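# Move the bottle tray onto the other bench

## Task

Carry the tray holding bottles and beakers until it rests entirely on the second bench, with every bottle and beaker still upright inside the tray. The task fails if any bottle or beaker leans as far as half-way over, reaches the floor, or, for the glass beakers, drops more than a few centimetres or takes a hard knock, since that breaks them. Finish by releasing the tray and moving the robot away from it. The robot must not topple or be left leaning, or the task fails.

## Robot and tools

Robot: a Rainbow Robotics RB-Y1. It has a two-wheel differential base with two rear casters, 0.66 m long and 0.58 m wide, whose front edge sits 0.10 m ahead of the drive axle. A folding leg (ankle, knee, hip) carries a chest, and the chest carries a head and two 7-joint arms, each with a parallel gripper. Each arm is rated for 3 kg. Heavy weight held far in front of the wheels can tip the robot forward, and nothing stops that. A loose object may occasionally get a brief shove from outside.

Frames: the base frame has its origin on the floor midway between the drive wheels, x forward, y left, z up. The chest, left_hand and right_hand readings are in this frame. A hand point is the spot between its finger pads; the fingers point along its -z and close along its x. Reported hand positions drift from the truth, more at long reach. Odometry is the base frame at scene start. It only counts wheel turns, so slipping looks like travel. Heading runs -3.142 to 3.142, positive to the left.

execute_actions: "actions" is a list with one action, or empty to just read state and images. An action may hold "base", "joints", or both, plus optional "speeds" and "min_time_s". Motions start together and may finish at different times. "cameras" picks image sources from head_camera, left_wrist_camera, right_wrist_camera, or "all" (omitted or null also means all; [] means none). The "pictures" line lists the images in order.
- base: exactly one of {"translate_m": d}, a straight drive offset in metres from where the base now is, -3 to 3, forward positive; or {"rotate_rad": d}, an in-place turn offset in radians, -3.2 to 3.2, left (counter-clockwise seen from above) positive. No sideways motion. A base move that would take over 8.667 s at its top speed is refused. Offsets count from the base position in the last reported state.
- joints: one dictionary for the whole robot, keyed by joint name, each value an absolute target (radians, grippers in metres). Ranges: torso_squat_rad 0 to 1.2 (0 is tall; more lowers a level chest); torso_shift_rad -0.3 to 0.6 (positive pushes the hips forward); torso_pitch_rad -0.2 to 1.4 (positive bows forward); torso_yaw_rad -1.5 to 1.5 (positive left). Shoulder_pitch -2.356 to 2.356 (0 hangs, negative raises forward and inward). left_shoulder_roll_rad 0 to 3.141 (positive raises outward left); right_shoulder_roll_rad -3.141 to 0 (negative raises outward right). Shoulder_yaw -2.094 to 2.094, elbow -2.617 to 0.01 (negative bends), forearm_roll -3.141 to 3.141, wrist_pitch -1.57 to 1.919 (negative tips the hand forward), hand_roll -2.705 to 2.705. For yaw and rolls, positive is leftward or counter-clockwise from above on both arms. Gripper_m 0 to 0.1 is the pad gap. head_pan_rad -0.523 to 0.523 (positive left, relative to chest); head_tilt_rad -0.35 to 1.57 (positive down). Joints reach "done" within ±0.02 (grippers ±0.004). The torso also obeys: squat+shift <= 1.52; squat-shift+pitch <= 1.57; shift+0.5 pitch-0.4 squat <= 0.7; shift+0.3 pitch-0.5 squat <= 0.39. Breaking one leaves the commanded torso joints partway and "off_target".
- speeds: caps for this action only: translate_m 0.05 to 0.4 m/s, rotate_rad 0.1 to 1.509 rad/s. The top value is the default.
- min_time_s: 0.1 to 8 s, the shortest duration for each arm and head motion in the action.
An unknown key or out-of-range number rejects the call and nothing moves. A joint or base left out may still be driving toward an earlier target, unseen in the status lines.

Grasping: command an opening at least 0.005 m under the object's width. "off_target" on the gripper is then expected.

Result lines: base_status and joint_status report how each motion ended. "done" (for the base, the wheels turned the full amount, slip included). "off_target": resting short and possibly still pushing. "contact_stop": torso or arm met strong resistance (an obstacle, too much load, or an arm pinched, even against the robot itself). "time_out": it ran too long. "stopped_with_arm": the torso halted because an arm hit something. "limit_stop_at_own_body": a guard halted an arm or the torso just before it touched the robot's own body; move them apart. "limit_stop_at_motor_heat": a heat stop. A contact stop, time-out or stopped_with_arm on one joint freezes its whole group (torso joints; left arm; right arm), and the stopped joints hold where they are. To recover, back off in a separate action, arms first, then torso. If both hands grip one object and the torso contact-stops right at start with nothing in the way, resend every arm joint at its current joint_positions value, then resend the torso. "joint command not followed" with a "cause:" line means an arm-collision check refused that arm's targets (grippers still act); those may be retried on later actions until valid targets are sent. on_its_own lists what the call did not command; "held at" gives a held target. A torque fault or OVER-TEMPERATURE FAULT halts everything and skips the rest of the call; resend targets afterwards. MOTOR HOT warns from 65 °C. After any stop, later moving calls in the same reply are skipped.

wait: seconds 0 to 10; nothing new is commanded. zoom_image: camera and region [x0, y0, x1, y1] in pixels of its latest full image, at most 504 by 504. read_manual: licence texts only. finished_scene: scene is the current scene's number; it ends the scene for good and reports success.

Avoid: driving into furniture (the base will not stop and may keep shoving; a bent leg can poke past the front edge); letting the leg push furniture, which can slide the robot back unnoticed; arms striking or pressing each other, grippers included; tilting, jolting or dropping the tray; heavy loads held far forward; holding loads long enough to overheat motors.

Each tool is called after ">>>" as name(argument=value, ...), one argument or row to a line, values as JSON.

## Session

>>> execute_actions(
  actions=[],
)

Scene clock: 0.00 s.
base_odometry: x=+0.000 y=+0.000 heading=+0.000 (m, m, rad; odometry frame)
base_status: not commanded
joint_positions: torso_squat_rad=+0.350 torso_shift_rad=+0.001 torso_pitch_rad=+0.001 torso_yaw_rad=-0.001 left_shoulder_pitch_rad=+0.052 left_shoulder_roll_rad=+0.028 left_shoulder_yaw_rad=-0.002 left_elbow_rad=-0.296 left_forearm_roll_rad=+0.014 left_wrist_pitch_rad=-0.017 left_hand_roll_rad=+0.014 left_gripper_m=+0.100 right_shoulder_pitch_rad=+0.047 right_shoulder_roll_rad=-0.009 right_shoulder_yaw_rad=+0.041 right_elbow_rad=-0.117 right_forearm_roll_rad=+0.014 right_wrist_pitch_rad=+0.002 right_hand_roll_rad=+0.030 right_gripper_m=+0.100 head_pan_rad=+0.000 head_tilt_rad=+0.399
joint_status: not commanded
chest: x=-0.2269 y=+0.0000 z=+1.2476 quat_wxyz=(+1.000, +0.000, +0.001, +0.000) (m; base frame)
left_hand: x=-0.1176 y=+0.2425 z=+0.5721 quat_wxyz=(+0.991, +0.013, -0.131, +0.019) (m; base frame)
right_hand: x=-0.2052 y=-0.2257 z=+0.5630 quat_wxyz=(+0.999, -0.004, -0.035, +0.035) (m; base frame)
pictures: head_camera, left_wrist_camera, right_wrist_camera
camera_calibration (this result's frames):
head_camera: T_world_to_cam=[[-0.0499989, -0.998746, -0.00262167, -0.00315126], [-0.397515, 0.0223082, -0.917324, 1.30263], [0.916232, -0.044823, -0.398132, 0.708209], [0, 0, 0, 1]] pos_world=[-0.131226, -0.000462583, 1.47689]
left_wrist_camera: T_world_to_cam=[[0.960142, -0.0117128, 0.279267, -0.0434716], [-0.179716, -0.791096, 0.584696, -0.131825], [0.214079, -0.61158, -0.761669, 0.694325], [0, 0, 0, 1]] pos_world=[-0.130592, 0.31984, 0.618064]
right_wrist_camera: T_world_to_cam=[[-0.998543, -0.0129732, -0.0523878, -0.173053], [-0.0442531, 0.752457, 0.657153, -0.178233], [0.0308942, 0.658513, -0.751935, 0.665784], [0, 0, 0, 1]] pos_world=[-0.201257, -0.30656, 0.608686]
Images, in order (width x height): head_camera 896x504, left_wrist_camera 644x364, right_wrist_camera 644x364.

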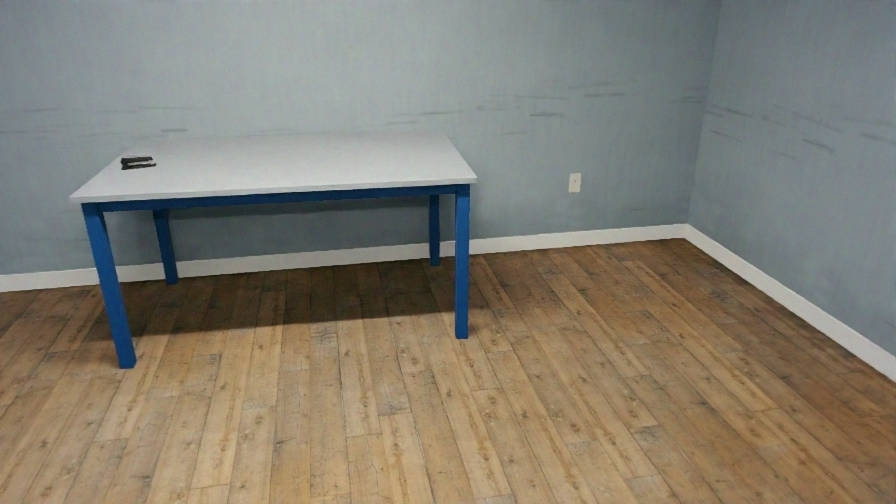

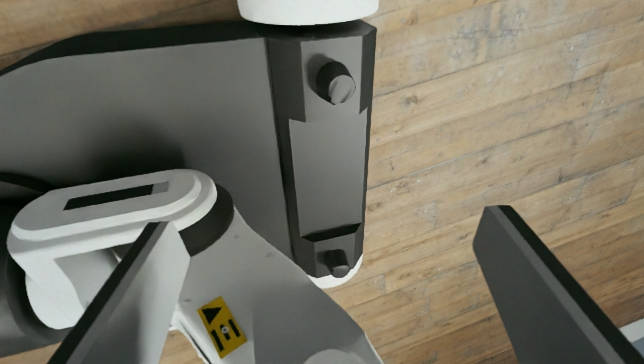

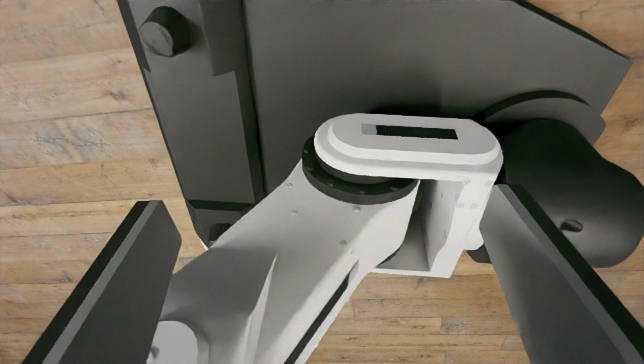

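>>> execute_actions(
  actions=[
    {"base": {"rotate_rad": -3.03}, "joints": {"torso_squat_rad": 0.0, "torso_shift_rad": 0.18, "torso_pitch_rad": 0.2, "head_tilt_rad": 0.2, "head_pan_rad": 0.05, "left_shoulder_pitch_rad": -0.703, "left_shoulder_roll_rad": 0.145, "left_shoulder_yaw_rad": 0.342, "left_elbow_rad": -1.55, "left_forearm_roll_rad": 0, "left_wrist_pitch_rad": 1.9, "left_hand_roll_rad": 1.44, "right_shoulder_pitch_rad": -0.742, "right_shoulder_roll_rad": -0.127, "right_shoulder_yaw_rad": -0.300, "right_elbow_rad": -1.5, "right_forearm_roll_rad": 0, "right_wrist_pitch_rad": 1.9, "right_hand_roll_rad": -1.49, "left_gripper_m": 0.06, "right_gripper_m": 0.06}, "min_time_s": 3},
  ],
  cameras=["head_camera"],
)

Scene clock: 8.50 s.
base_odometry: x=+0.000 y=+0.000 heading=-3.029 (m, m, rad; odometry frame)
base_status: done
joint_positions: torso_squat_rad=+0.000 torso_shift_rad=+0.180 torso_pitch_rad=+0.200 torso_yaw_rad=-0.001 left_shoulder_pitch_rad=-0.703 left_shoulder_roll_rad=+0.145 left_shoulder_yaw_rad=+0.342 left_elbow_rad=-1.550 left_forearm_roll_rad=+0.000 left_wrist_pitch_rad=+1.900 left_hand_roll_rad=+1.440 left_gripper_m=+0.060 right_shoulder_pitch_rad=-0.742 right_shoulder_roll_rad=-0.127 right_shoulder_yaw_rad=-0.300 right_elbow_rad=-1.500 right_forearm_roll_rad=+0.000 right_wrist_pitch_rad=+1.900 right_hand_roll_rad=-1.490 right_gripper_m=+0.060 head_pan_rad=+0.050 head_tilt_rad=+0.200
joint_status: all done
chest: x=-0.0410 y=+0.0000 z=+1.2724 quat_wxyz=(+0.995, +0.000, +0.100, +0.000) (m; base frame)
left_hand: x=+0.4031 y=+0.2783 z=+0.9819 quat_wxyz=(+0.704, -0.042, -0.056, +0.707) (m; base frame)
right_hand: x=+0.4096 y=-0.2543 z=+0.9817 quat_wxyz=(+0.707, +0.039, -0.046, -0.705) (m; base frame)
pictures: head_camera
camera_calibration (this result's frames):
head_camera: T_world_to_cam=[[-0.000979325, -0.999923, -0.0123805, 0.0214754], [-0.398418, 0.0117456, -0.917129, 1.40694], [0.917203, 0.00403444, -0.398399, 0.508968], [0, 0, 0, 1]] pos_world=[0.0937455, 0.00289503, 1.49338]
Images, in order (width x height): head_camera 896x504.

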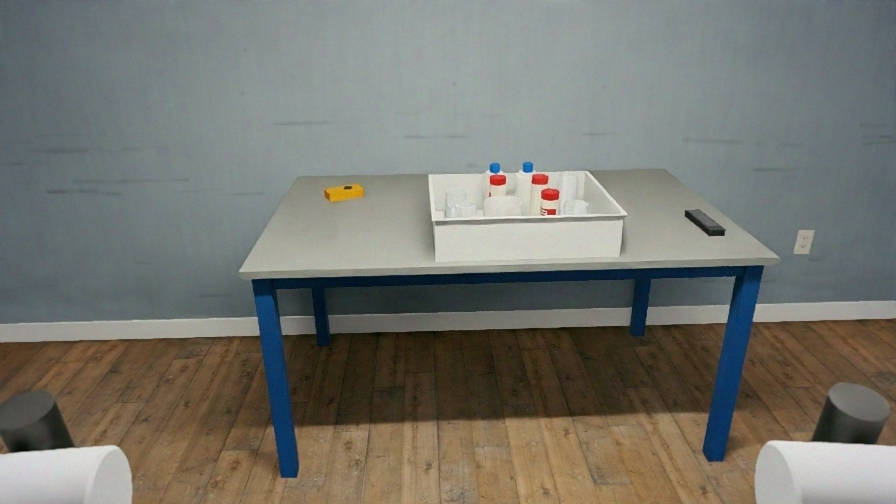

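>>> zoom_image(
  camera="head_camera",
  region=[410, 150, 650, 290],
)

Region (410, 150, 650, 290) of head_camera's 896x504 image, scaled by 2.100, with more detail than that image has; it fills the top 294 rows of this view, and the rest is white.

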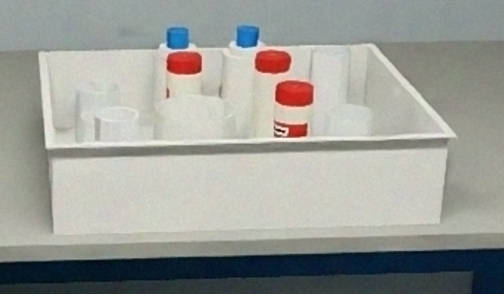

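>>> execute_actions(
  actions=[
    {"base": {"rotate_rad": -0.219}},
  ],
  cameras=[],
)

>>> execute_actions(
  actions=[
    {"base": {"translate_m": 1.15}, "joints": {"head_tilt_rad": 0.6}},
  ],
  cameras=[],
)

>>> execute_actions(
  actions=[
    {"base": {"rotate_rad": 0.264}},
  ],
)

Scene clock: 20.37 s.
base_odometry: x=+0.000 y=+0.000 heading=+3.036 (m, m, rad; odometry frame)
base_status: done
joint_positions: torso_squat_rad=+0.000 torso_shift_rad=+0.180 torso_pitch_rad=+0.200 torso_yaw_rad=-0.001 left_shoulder_pitch_rad=-0.703 left_shoulder_roll_rad=+0.145 left_shoulder_yaw_rad=+0.342 left_elbow_rad=-1.550 left_forearm_roll_rad=+0.000 left_wrist_pitch_rad=+1.900 left_hand_roll_rad=+1.440 left_gripper_m=+0.060 right_shoulder_pitch_rad=-0.742 right_shoulder_roll_rad=-0.127 right_shoulder_yaw_rad=-0.300 right_elbow_rad=-1.500 right_forearm_roll_rad=+0.000 right_wrist_pitch_rad=+1.900 right_hand_roll_rad=-1.490 right_gripper_m=+0.060 head_pan_rad=+0.050 head_tilt_rad=+0.200
joint_status: not commanded
chest: x=-0.0411 y=+0.0000 z=+1.2724 quat_wxyz=(+0.995, +0.000, +0.100, +0.000) (m; base frame)
left_hand: x=+0.4031 y=+0.2783 z=+0.9819 quat_wxyz=(+0.704, -0.042, -0.056, +0.707) (m; base frame)
right_hand: x=+0.4096 y=-0.2543 z=+0.9817 quat_wxyz=(+0.707, +0.039, -0.047, -0.705) (m; base frame)
pictures: none
No camera images: the call's "cameras" was empty. Leave "cameras" out to get every camera's image.

Scene clock: 24.60 s.
base_odometry: x=-1.144 y=+0.121 heading=+3.036 (m, m, rad; odometry frame)
base_status: done
joint_positions: torso_squat_rad=+0.000 torso_shift_rad=+0.180 torso_pitch_rad=+0.200 torso_yaw_rad=-0.001 left_shoulder_pitch_rad=-0.703 left_shoulder_roll_rad=+0.145 left_shoulder_yaw_rad=+0.342 left_elbow_rad=-1.550 left_forearm_roll_rad=+0.000 left_wrist_pitch_rad=+1.900 left_hand_roll_rad=+1.440 left_gripper_m=+0.060 right_shoulder_pitch_rad=-0.742 right_shoulder_roll_rad=-0.127 right_shoulder_yaw_rad=-0.300 right_elbow_rad=-1.500 right_forearm_roll_rad=+0.000 right_wrist_pitch_rad=+1.900 right_hand_roll_rad=-1.490 right_gripper_m=+0.060 head_pan_rad=+0.050 head_tilt_rad=+0.600
joint_status: all done
chest: x=-0.0411 y=+0.0000 z=+1.2724 quat_wxyz=(+0.995, +0.000, +0.100, +0.000) (m; base frame)
left_hand: x=+0.4031 y=+0.2783 z=+0.9820 quat_wxyz=(+0.704, -0.042, -0.056, +0.707) (m; base frame)
right_hand: x=+0.4096 y=-0.2542 z=+0.9818 quat_wxyz=(+0.707, +0.039, -0.047, -0.705) (m; base frame)
pictures: none
No camera images: the call's "cameras" was empty. Leave "cameras" out to get every camera's image.

Scene clock: 26.40 s.
base_odometry: x=-1.144 y=+0.121 heading=-2.984 (m, m, rad; odometry frame)
base_status: done
joint_positions: torso_squat_rad=+0.000 torso_shift_rad=+0.180 torso_pitch_rad=+0.200 torso_yaw_rad=-0.001 left_shoulder_pitch_rad=-0.703 left_shoulder_roll_rad=+0.145 left_shoulder_yaw_rad=+0.342 left_elbow_rad=-1.550 left_forearm_roll_rad=+0.000 left_wrist_pitch_rad=+1.900 left_hand_roll_rad=+1.440 left_gripper_m=+0.060 right_shoulder_pitch_rad=-0.742 right_shoulder_roll_rad=-0.127 right_shoulder_yaw_rad=-0.300 right_elbow_rad=-1.500 right_forearm_roll_rad=+0.000 right_wrist_pitch_rad=+1.900 right_hand_roll_rad=-1.490 right_gripper_m=+0.060 head_pan_rad=+0.050 head_tilt_rad=+0.600
joint_status: not commanded
chest: x=-0.0411 y=+0.0000 z=+1.2724 quat_wxyz=(+0.995, +0.000, +0.100, +0.000) (m; base frame)
left_hand: x=+0.4031 y=+0.2783 z=+0.9820 quat_wxyz=(+0.704, -0.042, -0.056, +0.707) (m; base frame)
right_hand: x=+0.4096 y=-0.2542 z=+0.9818 quat_wxyz=(+0.707, +0.039, -0.047, -0.705) (m; base frame)
pictures: head_camera, left_wrist_camera, right_wrist_camera
camera_calibration (this result's frames):
head_camera: T_world_to_cam=[[0.00174577, -0.999974, 0.00704717, -0.00703212], [-0.723709, -0.00612669, -0.690078, 1.08108], [0.690103, -0.00389538, -0.7237, 0.989921], [0, 0, 0, 1]] pos_world=[0.0992509, 0.00344762, 1.46248]
left_wrist_camera: T_world_to_cam=[[0.0366494, 0.998271, 0.0459543, -0.337183], [0.675362, -0.0586364, 0.735152, -0.94582], [0.736575, 0.0040929, -0.676343, 0.451161], [0, 0, 0, 1]] pos_world=[0.318815, 0.279294, 1.01596]
right_wrist_camera: T_world_to_cam=[[0.0510821, 0.998613, 0.0127402, 0.225692], [0.660941, -0.0433671, 0.749183, -0.986296], [0.748697, -0.0298494, -0.66224, 0.423415], [0, 0, 0, 1]] pos_world=[0.323345, -0.255513, 1.01644]
Images, in order (width x height): head_camera 896x504, left_wrist_camera 644x364, right_wrist_camera 644x364.

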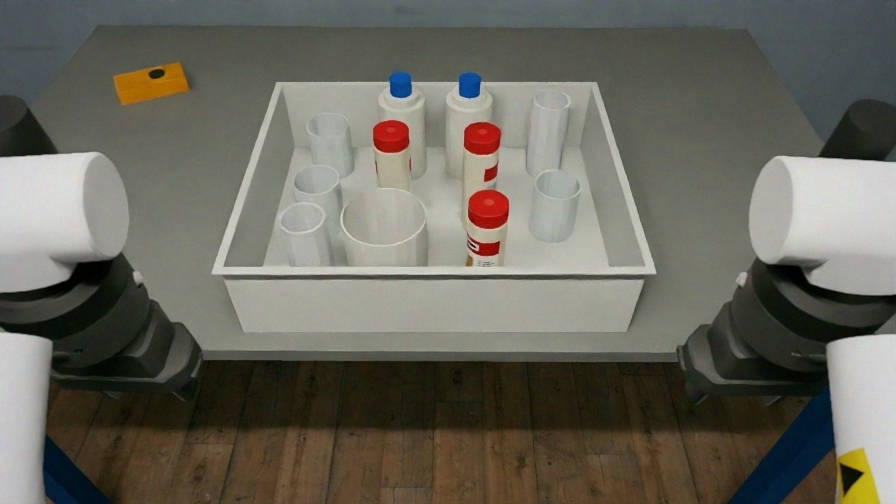

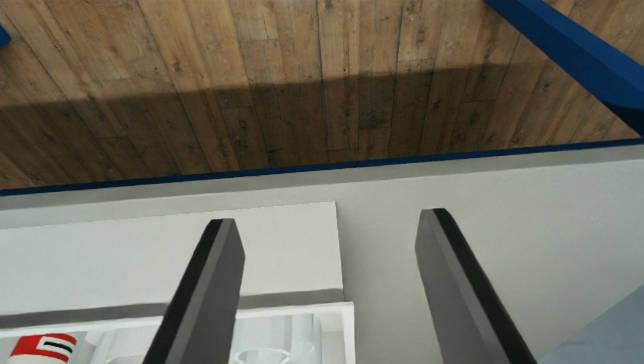

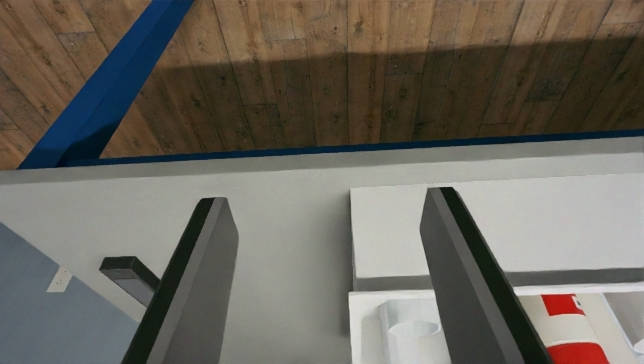

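>>> execute_actions(
  actions=[
    {"base": {"translate_m": 0.468}, "joints": {"head_tilt_rad": 0.9}},
  ],
)

Scene clock: 31.57 s.
base_odometry: x=-1.606 y=+0.048 heading=-2.984 (m, m, rad; odometry frame)
base_status: done
joint_positions: torso_squat_rad=+0.000 torso_shift_rad=+0.180 torso_pitch_rad=+0.200 torso_yaw_rad=-0.001 left_shoulder_pitch_rad=-0.703 left_shoulder_roll_rad=+0.145 left_shoulder_yaw_rad=+0.342 left_elbow_rad=-1.550 left_forearm_roll_rad=+0.000 left_wrist_pitch_rad=+1.900 left_hand_roll_rad=+1.440 left_gripper_m=+0.060 right_shoulder_pitch_rad=-0.742 right_shoulder_roll_rad=-0.127 right_shoulder_yaw_rad=-0.300 right_elbow_rad=-1.500 right_forearm_roll_rad=+0.000 right_wrist_pitch_rad=+1.900 right_hand_roll_rad=-1.490 right_gripper_m=+0.060 head_pan_rad=+0.050 head_tilt_rad=+0.900
joint_status: all done
chest: x=-0.0411 y=+0.0000 z=+1.2724 quat_wxyz=(+0.995, +0.000, +0.100, +0.000) (m; base frame)
left_hand: x=+0.4031 y=+0.2783 z=+0.9820 quat_wxyz=(+0.704, -0.042, -0.056, +0.707) (m; base frame)
right_hand: x=+0.4096 y=-0.2542 z=+0.9818 quat_wxyz=(+0.707, +0.039, -0.047, -0.705) (m; base frame)
pictures: head_camera, left_wrist_camera, right_wrist_camera
camera_calibration (this result's frames):
head_camera: T_world_to_cam=[[0.00868049, -0.999761, 0.0200781, -0.0262529], [-0.895101, -0.0167197, -0.445551, 0.72653], [0.44578, -0.0141043, -0.895032, 1.24571], [0, 0, 0, 1]] pos_world=[0.0952314, 0.00347072, 1.43919]
left_wrist_camera: T_world_to_cam=[[0.0366505, 0.998271, 0.0459578, -0.337185], [0.675349, -0.0586398, 0.735163, -0.945834], [0.736587, 0.00409346, -0.676331, 0.451142], [0, 0, 0, 1]] pos_world=[0.318821, 0.279292, 1.01596]
right_wrist_camera: T_world_to_cam=[[0.0510842, 0.998613, 0.0127404, 0.225692], [0.660939, -0.0433686, 0.749185, -0.986298], [0.748698, -0.0298509, -0.662238, 0.42341], [0, 0, 0, 1]] pos_world=[0.323347, -0.255514, 1.01644]
Images, in order (width x height): head_camera 896x504, left_wrist_camera 644x364, right_wrist_camera 644x364.

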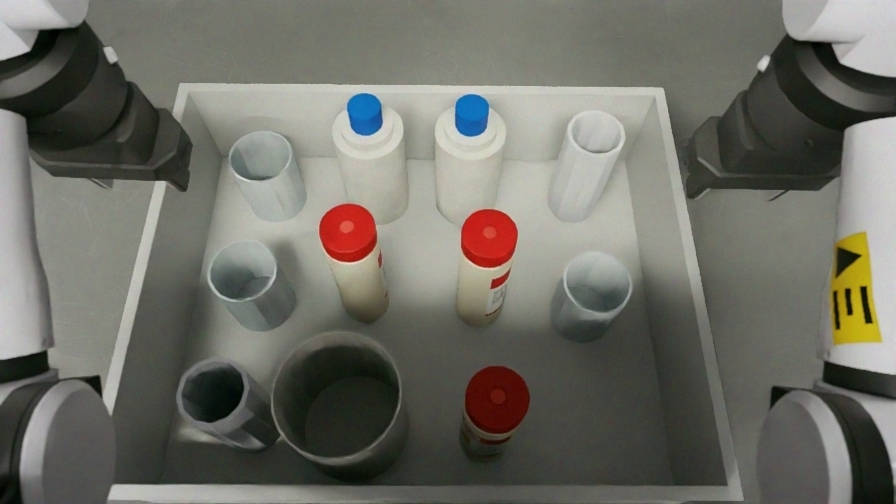

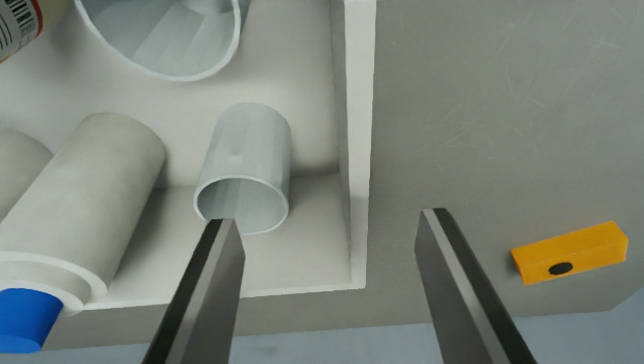

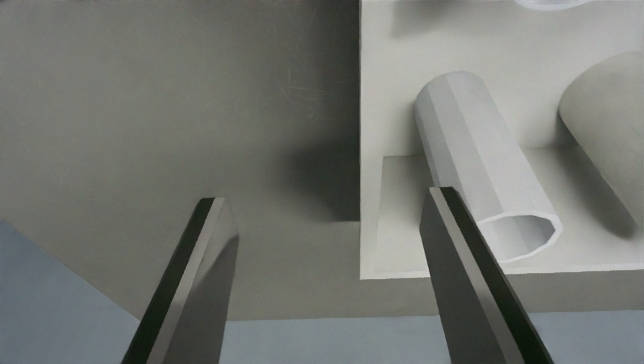

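>>> zoom_image(
  camera="left_wrist_camera",
  region=[200, 0, 480, 300],
)

>>> zoom_image(
  camera="right_wrist_camera",
  region=[190, 0, 470, 300],
)

Region (200, 0, 480, 300) of left_wrist_camera's 644x364 image, scaled by 1.680, with more detail than that image has; it fills the left 470 columns of this view, and the rest is white.

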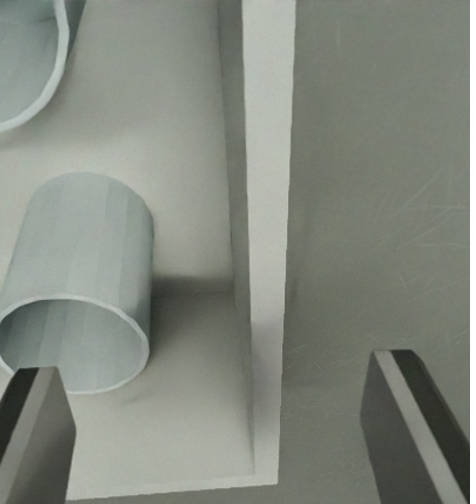

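Region (190, 0, 470, 300) of right_wrist_camera's 644x364 image, scaled by 1.680, with more detail than that image has; it fills the left 470 columns of this view, and the rest is white.

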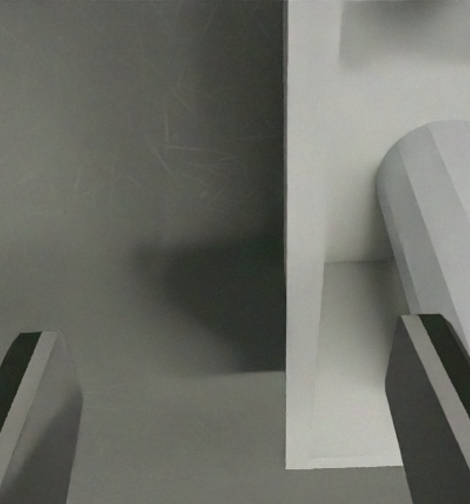

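>>> execute_actions(
  actions=[
    {"joints": {"torso_shift_rad": 0.2, "torso_squat_rad": 0.3, "left_shoulder_pitch_rad": -0.7075, "left_shoulder_roll_rad": 0.1697, "left_shoulder_yaw_rad": 0.386, "left_elbow_rad": -1.2906, "left_wrist_pitch_rad": 1.795, "left_hand_roll_rad": 1.4045, "right_shoulder_pitch_rad": -0.7443, "right_shoulder_roll_rad": -0.105, "right_shoulder_yaw_rad": -0.264, "right_elbow_rad": -1.2686, "right_wrist_pitch_rad": 1.786, "right_hand_roll_rad": -1.519}, "min_time_s": 1.0},
  ],
)

Scene clock: 40.47 s.
base_odometry: x=-1.606 y=+0.048 heading=-2.984 (m, m, rad; odometry frame)
base_status: not commanded
joint_positions: torso_squat_rad=+0.300 torso_shift_rad=+0.200 torso_pitch_rad=+0.200 torso_yaw_rad=-0.001 left_shoulder_pitch_rad=-0.707 left_shoulder_roll_rad=+0.169 left_shoulder_yaw_rad=+0.386 left_elbow_rad=-1.291 left_forearm_roll_rad=+0.000 left_wrist_pitch_rad=+1.795 left_hand_roll_rad=+1.405 left_gripper_m=+0.060 right_shoulder_pitch_rad=-0.744 right_shoulder_roll_rad=-0.105 right_shoulder_yaw_rad=-0.264 right_elbow_rad=-1.269 right_forearm_roll_rad=+0.000 right_wrist_pitch_rad=+1.786 right_hand_roll_rad=-1.519 right_gripper_m=+0.060 head_pan_rad=+0.050 head_tilt_rad=+0.900
joint_status: all done
chest: x=-0.0336 y=+0.0000 z=+1.2392 quat_wxyz=(+0.995, +0.000, +0.100, +0.000) (m; base frame)
left_hand: x=+0.3922 y=+0.2954 z=+0.8866 quat_wxyz=(+0.701, +0.000, +0.000, +0.713) (m; base frame)
right_hand: x=+0.4021 y=-0.2352 z=+0.8870 quat_wxyz=(+0.713, +0.000, +0.000, -0.701) (m; base frame)
pictures: head_camera, left_wrist_camera, right_wrist_camera
camera_calibration (this result's frames):
head_camera: T_world_to_cam=[[0.00868294, -0.999761, 0.0200724, -0.025644], [-0.89505, -0.0167209, -0.445651, 0.718536], [0.44588, -0.0140962, -0.894982, 1.21253], [0, 0, 0, 1]] pos_world=[0.102704, 0.00346884, 1.40593]
left_wrist_camera: T_world_to_cam=[[0.028423, 0.999399, 0.019826, -0.323411], [0.771974, -0.0345464, 0.634715, -0.823344], [0.635018, -0.00273538, -0.772492, 0.521712], [0, 0, 0, 1]] pos_world=[0.313495, 0.2962, 0.932019]
right_wrist_camera: T_world_to_cam=[[0.0401496, 0.999055, 0.0166372, 0.2093], [0.747018, -0.0410706, 0.663534, -0.867585], [0.66359, -0.0142123, -0.747961, 0.480748], [0, 0, 0, 1]] pos_world=[0.320679, -0.237902, 0.931771]
Images, in order (width x height): head_camera 896x504, left_wrist_camera 644x364, right_wrist_camera 644x364.

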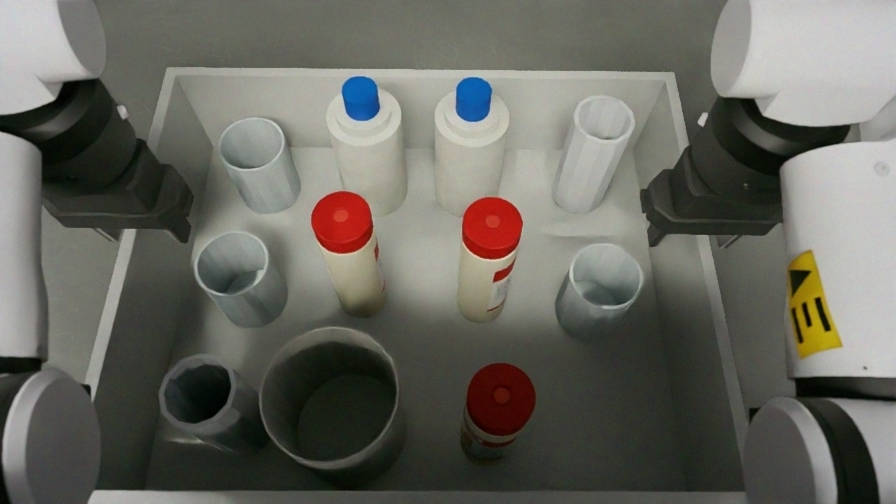

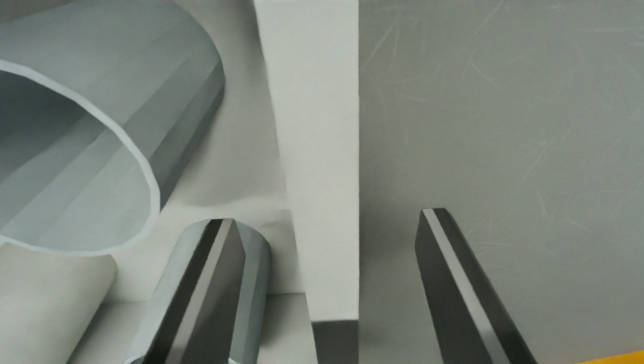

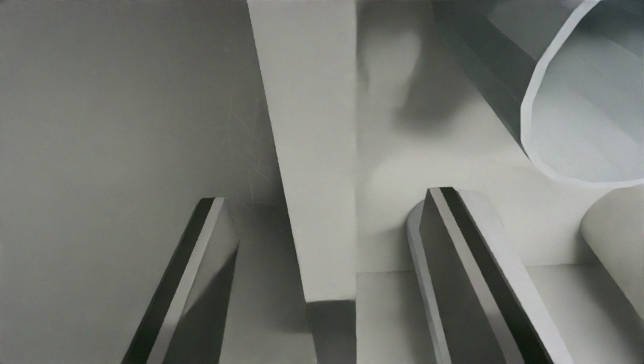

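>>> execute_actions(
  actions=[],
)

Scene clock: 42.63 s.
base_odometry: x=-1.606 y=+0.048 heading=-2.984 (m, m, rad; odometry frame)
base_status: not commanded
joint_positions: torso_squat_rad=+0.300 torso_shift_rad=+0.200 torso_pitch_rad=+0.200 torso_yaw_rad=-0.001 left_shoulder_pitch_rad=-0.707 left_shoulder_roll_rad=+0.169 left_shoulder_yaw_rad=+0.386 left_elbow_rad=-1.291 left_forearm_roll_rad=+0.000 left_wrist_pitch_rad=+1.795 left_hand_roll_rad=+1.405 left_gripper_m=+0.060 right_shoulder_pitch_rad=-0.744 right_shoulder_roll_rad=-0.105 right_shoulder_yaw_rad=-0.264 right_elbow_rad=-1.269 right_forearm_roll_rad=+0.000 right_wrist_pitch_rad=+1.786 right_hand_roll_rad=-1.519 right_gripper_m=+0.060 head_pan_rad=+0.050 head_tilt_rad=+0.900
joint_status: all done
chest: x=-0.0336 y=+0.0000 z=+1.2392 quat_wxyz=(+0.995, +0.000, +0.100, +0.000) (m; base frame)
left_hand: x=+0.3922 y=+0.2954 z=+0.8866 quat_wxyz=(+0.701, +0.000, +0.000, +0.713) (m; base frame)
right_hand: x=+0.4021 y=-0.2352 z=+0.8870 quat_wxyz=(+0.713, +0.000, +0.000, -0.701) (m; base frame)
pictures: head_camera, left_wrist_camera, right_wrist_camera
camera_calibration (this result's frames):
head_camera: T_world_to_cam=[[0.00868283, -0.999761, 0.0200724, -0.0256441], [-0.895051, -0.0167208, -0.445651, 0.718535], [0.44588, -0.0140963, -0.894982, 1.21253], [0, 0, 0, 1]] pos_world=[0.102704, 0.00346877, 1.40593]
left_wrist_camera: T_world_to_cam=[[0.0284232, 0.999399, 0.0198258, -0.323411], [0.771974, -0.0345464, 0.634715, -0.823344], [0.635018, -0.00273561, -0.772492, 0.521712], [0, 0, 0, 1]] pos_world=[0.313495, 0.2962, 0.932019]
right_wrist_camera: T_world_to_cam=[[0.0401496, 0.999055, 0.0166373, 0.2093], [0.747018, -0.0410707, 0.663534, -0.867585], [0.66359, -0.0142122, -0.747961, 0.480748], [0, 0, 0, 1]] pos_world=[0.320679, -0.237902, 0.931771]
Images, in order (width x height): head_camera 896x504, left_wrist_camera 644x364, right_wrist_camera 644x364.

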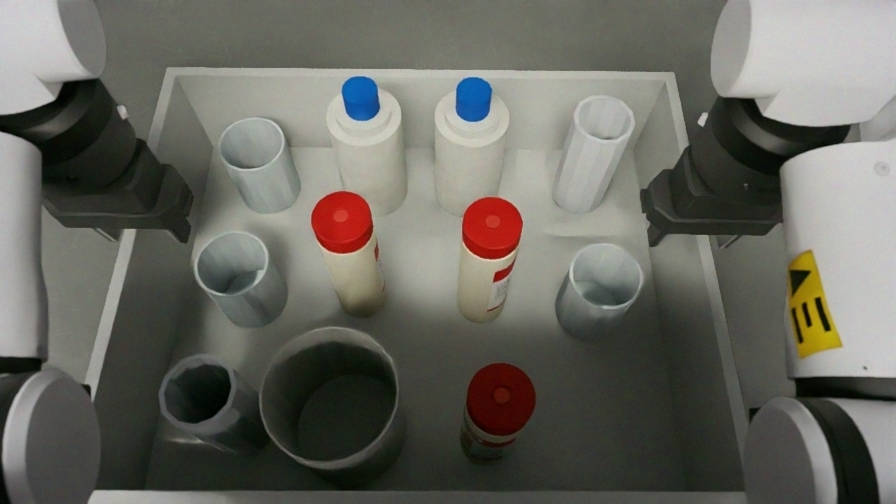

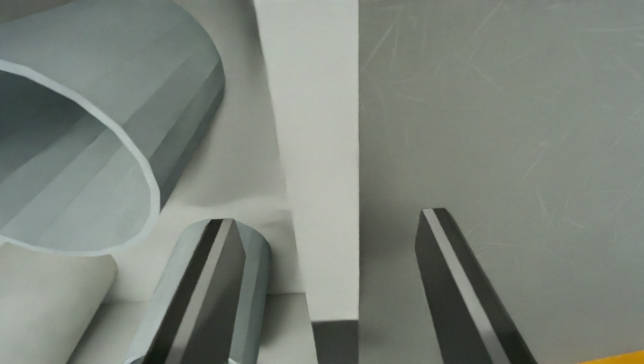

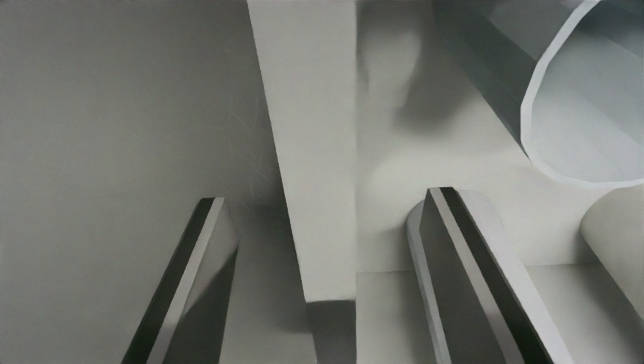

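>>> execute_actions(
  actions=[
    {"joints": {"left_gripper_m": 0.0, "right_gripper_m": 0.0}},
  ],
)

Scene clock: 44.77 s.
base_odometry: x=-1.606 y=+0.048 heading=-2.984 (m, m, rad; odometry frame)
base_status: not commanded
joint_positions: torso_squat_rad=+0.300 torso_shift_rad=+0.200 torso_pitch_rad=+0.200 torso_yaw_rad=-0.001 left_shoulder_pitch_rad=-0.707 left_shoulder_roll_rad=+0.170 left_shoulder_yaw_rad=+0.386 left_elbow_rad=-1.291 left_forearm_roll_rad=+0.000 left_wrist_pitch_rad=+1.795 left_hand_roll_rad=+1.405 left_gripper_m=+0.011 right_shoulder_pitch_rad=-0.744 right_shoulder_roll_rad=-0.105 right_shoulder_yaw_rad=-0.264 right_elbow_rad=-1.269 right_forearm_roll_rad=+0.000 right_wrist_pitch_rad=+1.786 right_hand_roll_rad=-1.519 right_gripper_m=+0.010 head_pan_rad=+0.050 head_tilt_rad=+0.900
joint_status: left_gripper_m off_target (ended at +0.011, target +0.000); right_gripper_m off_target (ended at +0.010, target +0.000)
chest: x=-0.0336 y=+0.0000 z=+1.2392 quat_wxyz=(+0.995, +0.000, +0.100, +0.000) (m; base frame)
left_hand: x=+0.3923 y=+0.2957 z=+0.8867 quat_wxyz=(+0.701, +0.000, +0.000, +0.713) (m; base frame)
right_hand: x=+0.4021 y=-0.2351 z=+0.8870 quat_wxyz=(+0.713, +0.000, +0.000, -0.701) (m; base frame)
pictures: head_camera, left_wrist_camera, right_wrist_camera
camera_calibration (this result's frames):
head_camera: T_world_to_cam=[[0.00871452, -0.999761, 0.0200685, -0.0256356], [-0.89505, -0.0167475, -0.445651, 0.718535], [0.44588, -0.0140787, -0.894982, 1.21253], [0, 0, 0, 1]] pos_world=[0.102704, 0.00347513, 1.40593]
left_wrist_camera: T_world_to_cam=[[0.0280456, 0.999405, 0.0200913, -0.323742], [0.771873, -0.034423, 0.634844, -0.823508], [0.635157, -0.00229665, -0.772379, 0.521451], [0, 0, 0, 1]] pos_world=[0.31352, 0.296399, 0.932061]
right_wrist_camera: T_world_to_cam=[[0.040028, 0.999057, 0.016808, 0.209107], [0.747092, -0.0410946, 0.663449, -0.867508], [0.663515, -0.0139995, -0.748032, 0.480884], [0, 0, 0, 1]] pos_world=[0.320665, -0.237827, 0.93175]
Images, in order (width x height): head_camera 896x504, left_wrist_camera 644x364, right_wrist_camera 644x364.

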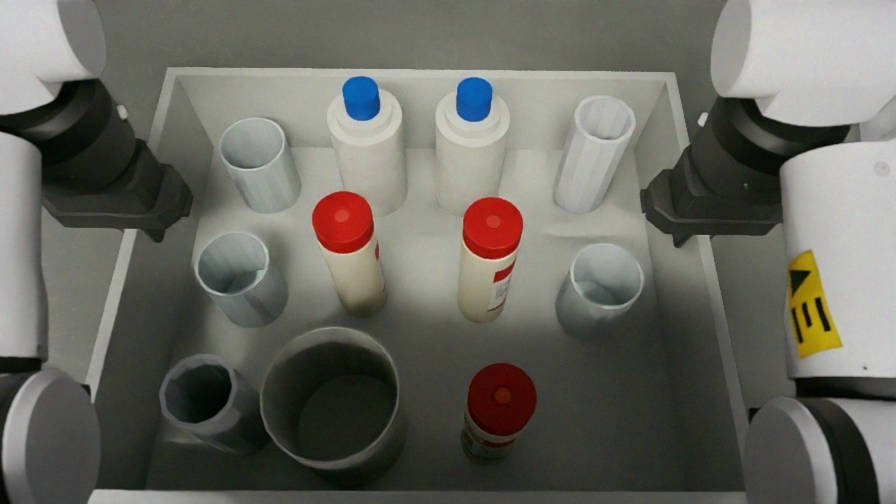

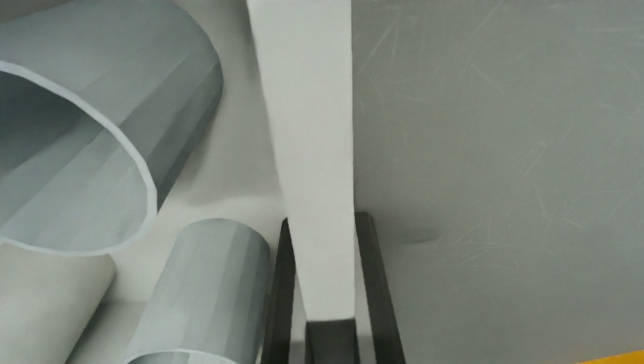

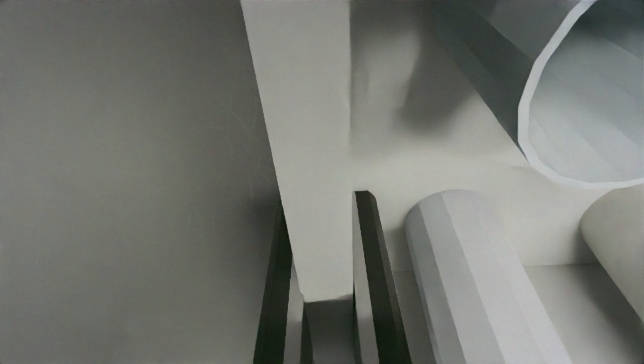

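>>> execute_actions(
  actions=[
    {"joints": {"torso_squat_rad": 0.0}},
  ],
)

Scene clock: 47.73 s.
base_odometry: x=-1.606 y=+0.048 heading=-2.984 (m, m, rad; odometry frame)
base_status: not commanded
joint_positions: torso_squat_rad=+0.000 torso_shift_rad=+0.201 torso_pitch_rad=+0.202 torso_yaw_rad=-0.001 left_shoulder_pitch_rad=-0.706 left_shoulder_roll_rad=+0.169 left_shoulder_yaw_rad=+0.386 left_elbow_rad=-1.290 left_forearm_roll_rad=+0.000 left_wrist_pitch_rad=+1.795 left_hand_roll_rad=+1.405 left_gripper_m=+0.011 right_shoulder_pitch_rad=-0.743 right_shoulder_roll_rad=-0.105 right_shoulder_yaw_rad=-0.264 right_elbow_rad=-1.268 right_forearm_roll_rad=+0.000 right_wrist_pitch_rad=+1.786 right_hand_roll_rad=-1.519 right_gripper_m=+0.010 head_pan_rad=+0.050 head_tilt_rad=+0.900
joint_status: all done
chest: x=-0.0266 y=+0.0000 z=+1.2696 quat_wxyz=(+0.995, +0.000, +0.101, +0.000) (m; base frame)
left_hand: x=+0.3981 y=+0.2957 z=+0.9158 quat_wxyz=(+0.701, +0.001, +0.002, +0.713) (m; base frame)
right_hand: x=+0.4077 y=-0.2351 z=+0.9160 quat_wxyz=(+0.713, -0.001, +0.001, -0.701) (m; base frame)
pictures: head_camera, left_wrist_camera, right_wrist_camera
camera_calibration (this result's frames):
head_camera: T_world_to_cam=[[0.00874382, -0.999761, 0.0200559, -0.0262977], [-0.895692, -0.0167478, -0.444359, 0.736744], [0.444588, -0.0140785, -0.895624, 1.23746], [0, 0, 0, 1]] pos_world=[0.109965, 0.00346909, 1.43621]
left_wrist_camera: T_world_to_cam=[[0.0278287, 0.999419, 0.0196942, -0.324067], [0.77412, -0.0340117, 0.632124, -0.84501], [0.632427, -0.00234547, -0.774617, 0.54342], [0, 0, 0, 1]] pos_world=[0.319484, 0.296413, 0.961476]
right_wrist_camera: T_world_to_cam=[[0.0404121, 0.999041, 0.0168629, 0.208238], [0.749669, -0.0414736, 0.660512, -0.889445], [0.660578, -0.0140511, -0.750626, 0.502363], [0, 0, 0, 1]] pos_world=[0.326523, -0.237868, 0.961065]
Images, in order (width x height): head_camera 896x504, left_wrist_camera 644x364, right_wrist_camera 644x364.

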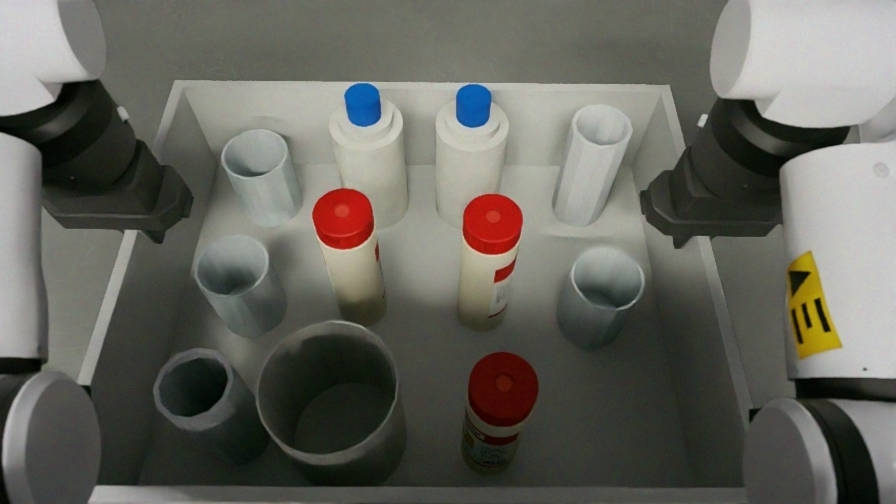

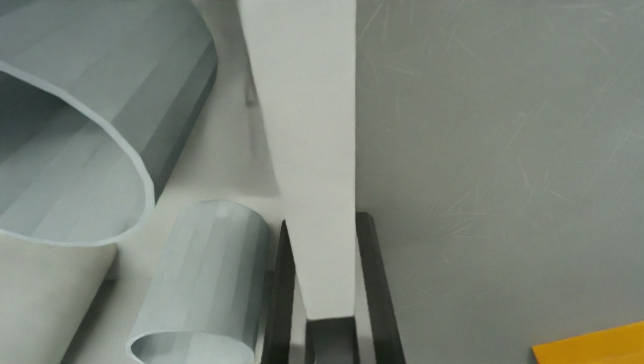

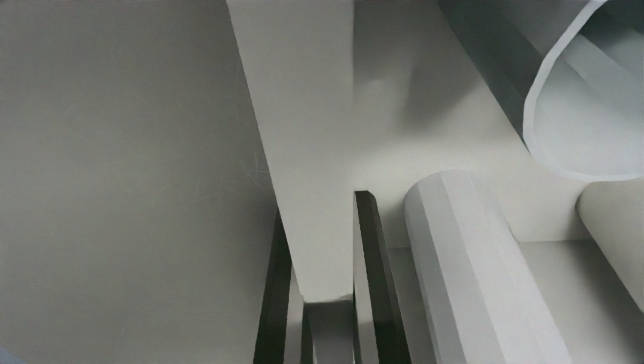

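>>> execute_actions(
  actions=[],
)

Scene clock: 50.17 s.
base_odometry: x=-1.606 y=+0.048 heading=-2.984 (m, m, rad; odometry frame)
base_status: not commanded
joint_positions: torso_squat_rad=+0.000 torso_shift_rad=+0.201 torso_pitch_rad=+0.202 torso_yaw_rad=-0.001 left_shoulder_pitch_rad=-0.706 left_shoulder_roll_rad=+0.169 left_shoulder_yaw_rad=+0.386 left_elbow_rad=-1.290 left_forearm_roll_rad=+0.000 left_wrist_pitch_rad=+1.795 left_hand_roll_rad=+1.405 left_gripper_m=+0.011 right_shoulder_pitch_rad=-0.743 right_shoulder_roll_rad=-0.105 right_shoulder_yaw_rad=-0.264 right_elbow_rad=-1.268 right_forearm_roll_rad=+0.000 right_wrist_pitch_rad=+1.786 right_hand_roll_rad=-1.519 right_gripper_m=+0.010 head_pan_rad=+0.050 head_tilt_rad=+0.900
joint_status: all done
chest: x=-0.0266 y=+0.0000 z=+1.2696 quat_wxyz=(+0.995, +0.000, +0.101, +0.000) (m; base frame)
left_hand: x=+0.3981 y=+0.2957 z=+0.9158 quat_wxyz=(+0.701, +0.001, +0.002, +0.713) (m; base frame)
right_hand: x=+0.4077 y=-0.2351 z=+0.9160 quat_wxyz=(+0.713, -0.001, +0.001, -0.701) (m; base frame)
pictures: head_camera, left_wrist_camera, right_wrist_camera
camera_calibration (this result's frames):
head_camera: T_world_to_cam=[[0.00874399, -0.999761, 0.0200558, -0.0262977], [-0.895692, -0.0167479, -0.444359, 0.736744], [0.444589, -0.0140784, -0.895624, 1.23746], [0, 0, 0, 1]] pos_world=[0.109964, 0.00346896, 1.43621]
left_wrist_camera: T_world_to_cam=[[0.0278288, 0.999419, 0.0196942, -0.324067], [0.77412, -0.0340118, 0.632125, -0.84501], [0.632427, -0.00234557, -0.774616, 0.54342], [0, 0, 0, 1]] pos_world=[0.319484, 0.296413, 0.961477]
right_wrist_camera: T_world_to_cam=[[0.0404126, 0.999041, 0.0168629, 0.208238], [0.749669, -0.041474, 0.660513, -0.889445], [0.660578, -0.0140515, -0.750625, 0.502363], [0, 0, 0, 1]] pos_world=[0.326523, -0.237868, 0.961065]
Images, in order (width x height): head_camera 896x504, left_wrist_camera 644x364, right_wrist_camera 644x364.

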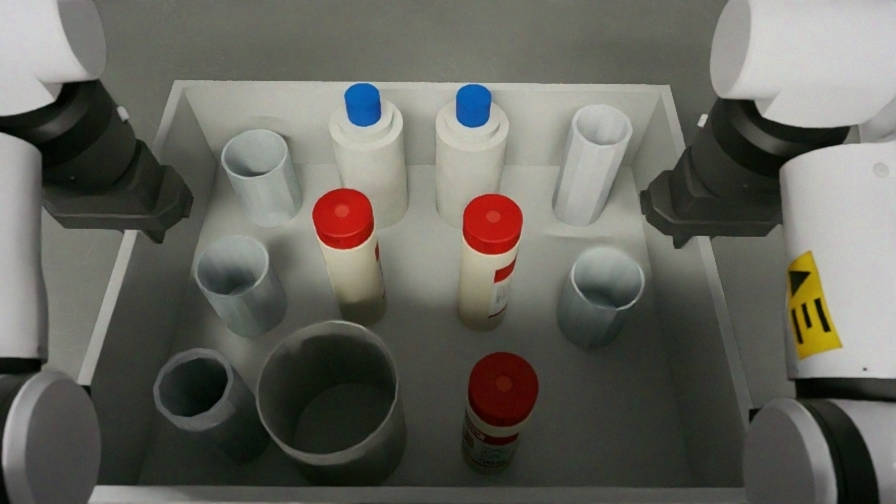

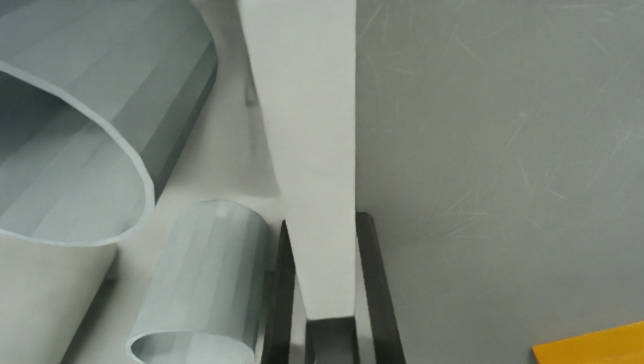

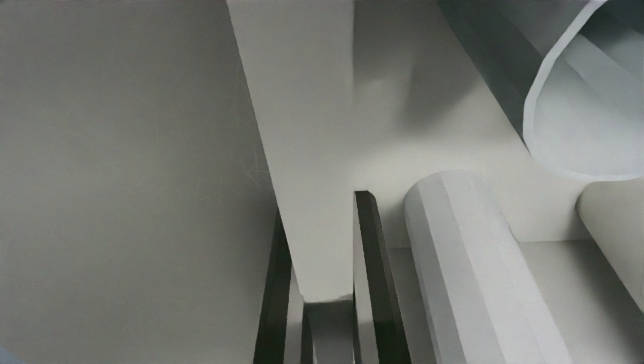

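>>> zoom_image(
  camera="head_camera",
  region=[520, 60, 820, 280],
)

>>> execute_actions(
  actions=[
    {"joints": {"torso_squat_rad": 0.3}},
  ],
)

Region (520, 60, 820, 280) of head_camera's 896x504 image, scaled by 1.680, with more detail than that image has; it fills the top 370 rows of this view, and the rest is white.

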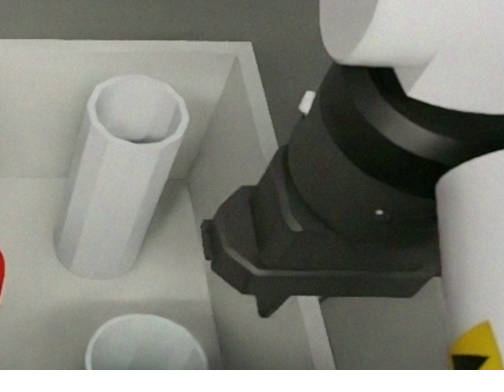

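Scene clock: 62.03 s.
base_odometry: x=-1.606 y=+0.048 heading=-2.984 (m, m, rad; odometry frame)
base_status: not commanded
joint_positions: torso_squat_rad=+0.300 torso_shift_rad=+0.200 torso_pitch_rad=+0.199 torso_yaw_rad=-0.001 left_shoulder_pitch_rad=-0.709 left_shoulder_roll_rad=+0.170 left_shoulder_yaw_rad=+0.386 left_elbow_rad=-1.292 left_forearm_roll_rad=+0.000 left_wrist_pitch_rad=+1.795 left_hand_roll_rad=+1.405 left_gripper_m=+0.011 right_shoulder_pitch_rad=-0.745 right_shoulder_roll_rad=-0.105 right_shoulder_yaw_rad=-0.264 right_elbow_rad=-1.269 right_forearm_roll_rad=+0.000 right_wrist_pitch_rad=+1.786 right_hand_roll_rad=-1.519 right_gripper_m=+0.010 head_pan_rad=+0.050 head_tilt_rad=+0.900
joint_status: all done
chest: x=-0.0343 y=+0.0000 z=+1.2393 quat_wxyz=(+0.995, +0.000, +0.099, +0.000) (m; base frame)
left_hand: x=+0.3929 y=+0.2957 z=+0.8883 quat_wxyz=(+0.701, -0.001, -0.001, +0.713) (m; base frame)
right_hand: x=+0.4025 y=-0.2350 z=+0.8883 quat_wxyz=(+0.713, +0.001, -0.001, -0.701) (m; base frame)
pictures: head_camera, left_wrist_camera, right_wrist_camera
camera_calibration (this result's frames):
head_camera: T_world_to_cam=[[0.00868923, -0.999761, 0.0200674, -0.0256387], [-0.894503, -0.0167416, -0.446748, 0.719325], [0.446977, -0.0140684, -0.894435, 1.21232], [0, 0, 0, 1]] pos_world=[0.101784, 0.00346543, 1.40621]
left_wrist_camera: T_world_to_cam=[[0.0282826, 0.999385, 0.0207206, -0.324497], [0.769496, -0.0349982, 0.637692, -0.826444], [0.638025, -0.00209118, -0.770012, 0.518996], [0, 0, 0, 1]] pos_world=[0.31399, 0.296459, 0.933374]
right_wrist_camera: T_world_to_cam=[[0.0396187, 0.999073, 0.0168488, 0.209079], [0.745021, -0.0407724, 0.665793, -0.869875], [0.665863, -0.0138252, -0.745946, 0.478884], [0, 0, 0, 1]] pos_world=[0.320921, -0.237732, 0.932855]
Images, in order (width x height): head_camera 896x504, left_wrist_camera 644x364, right_wrist_camera 644x364.

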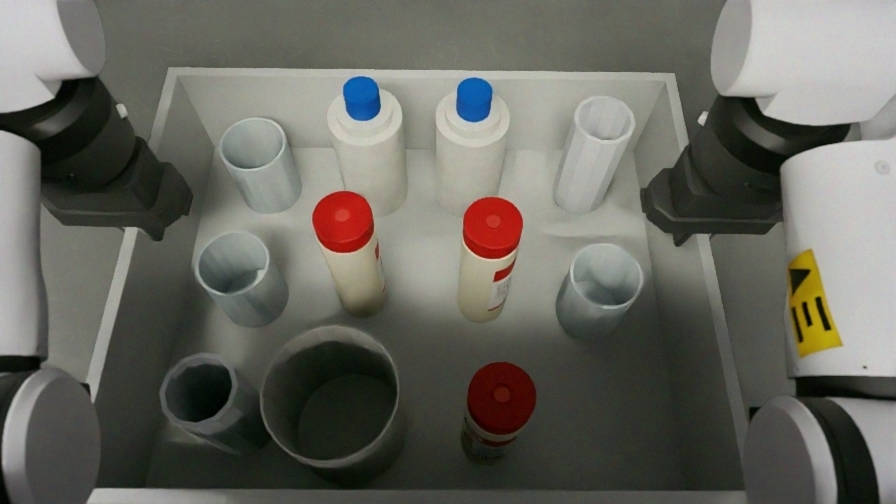

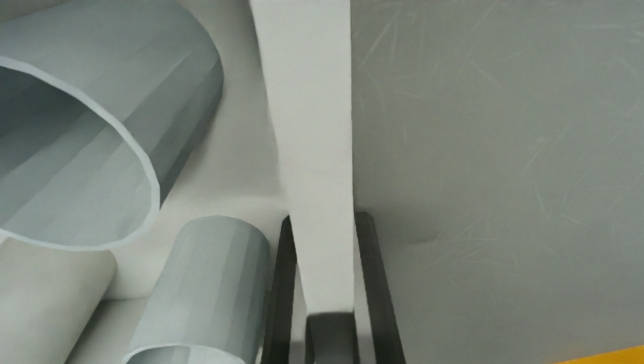

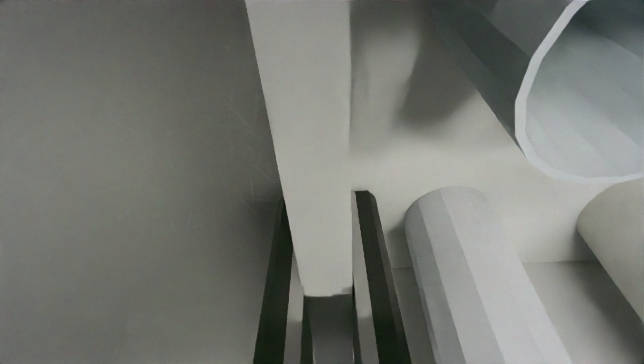

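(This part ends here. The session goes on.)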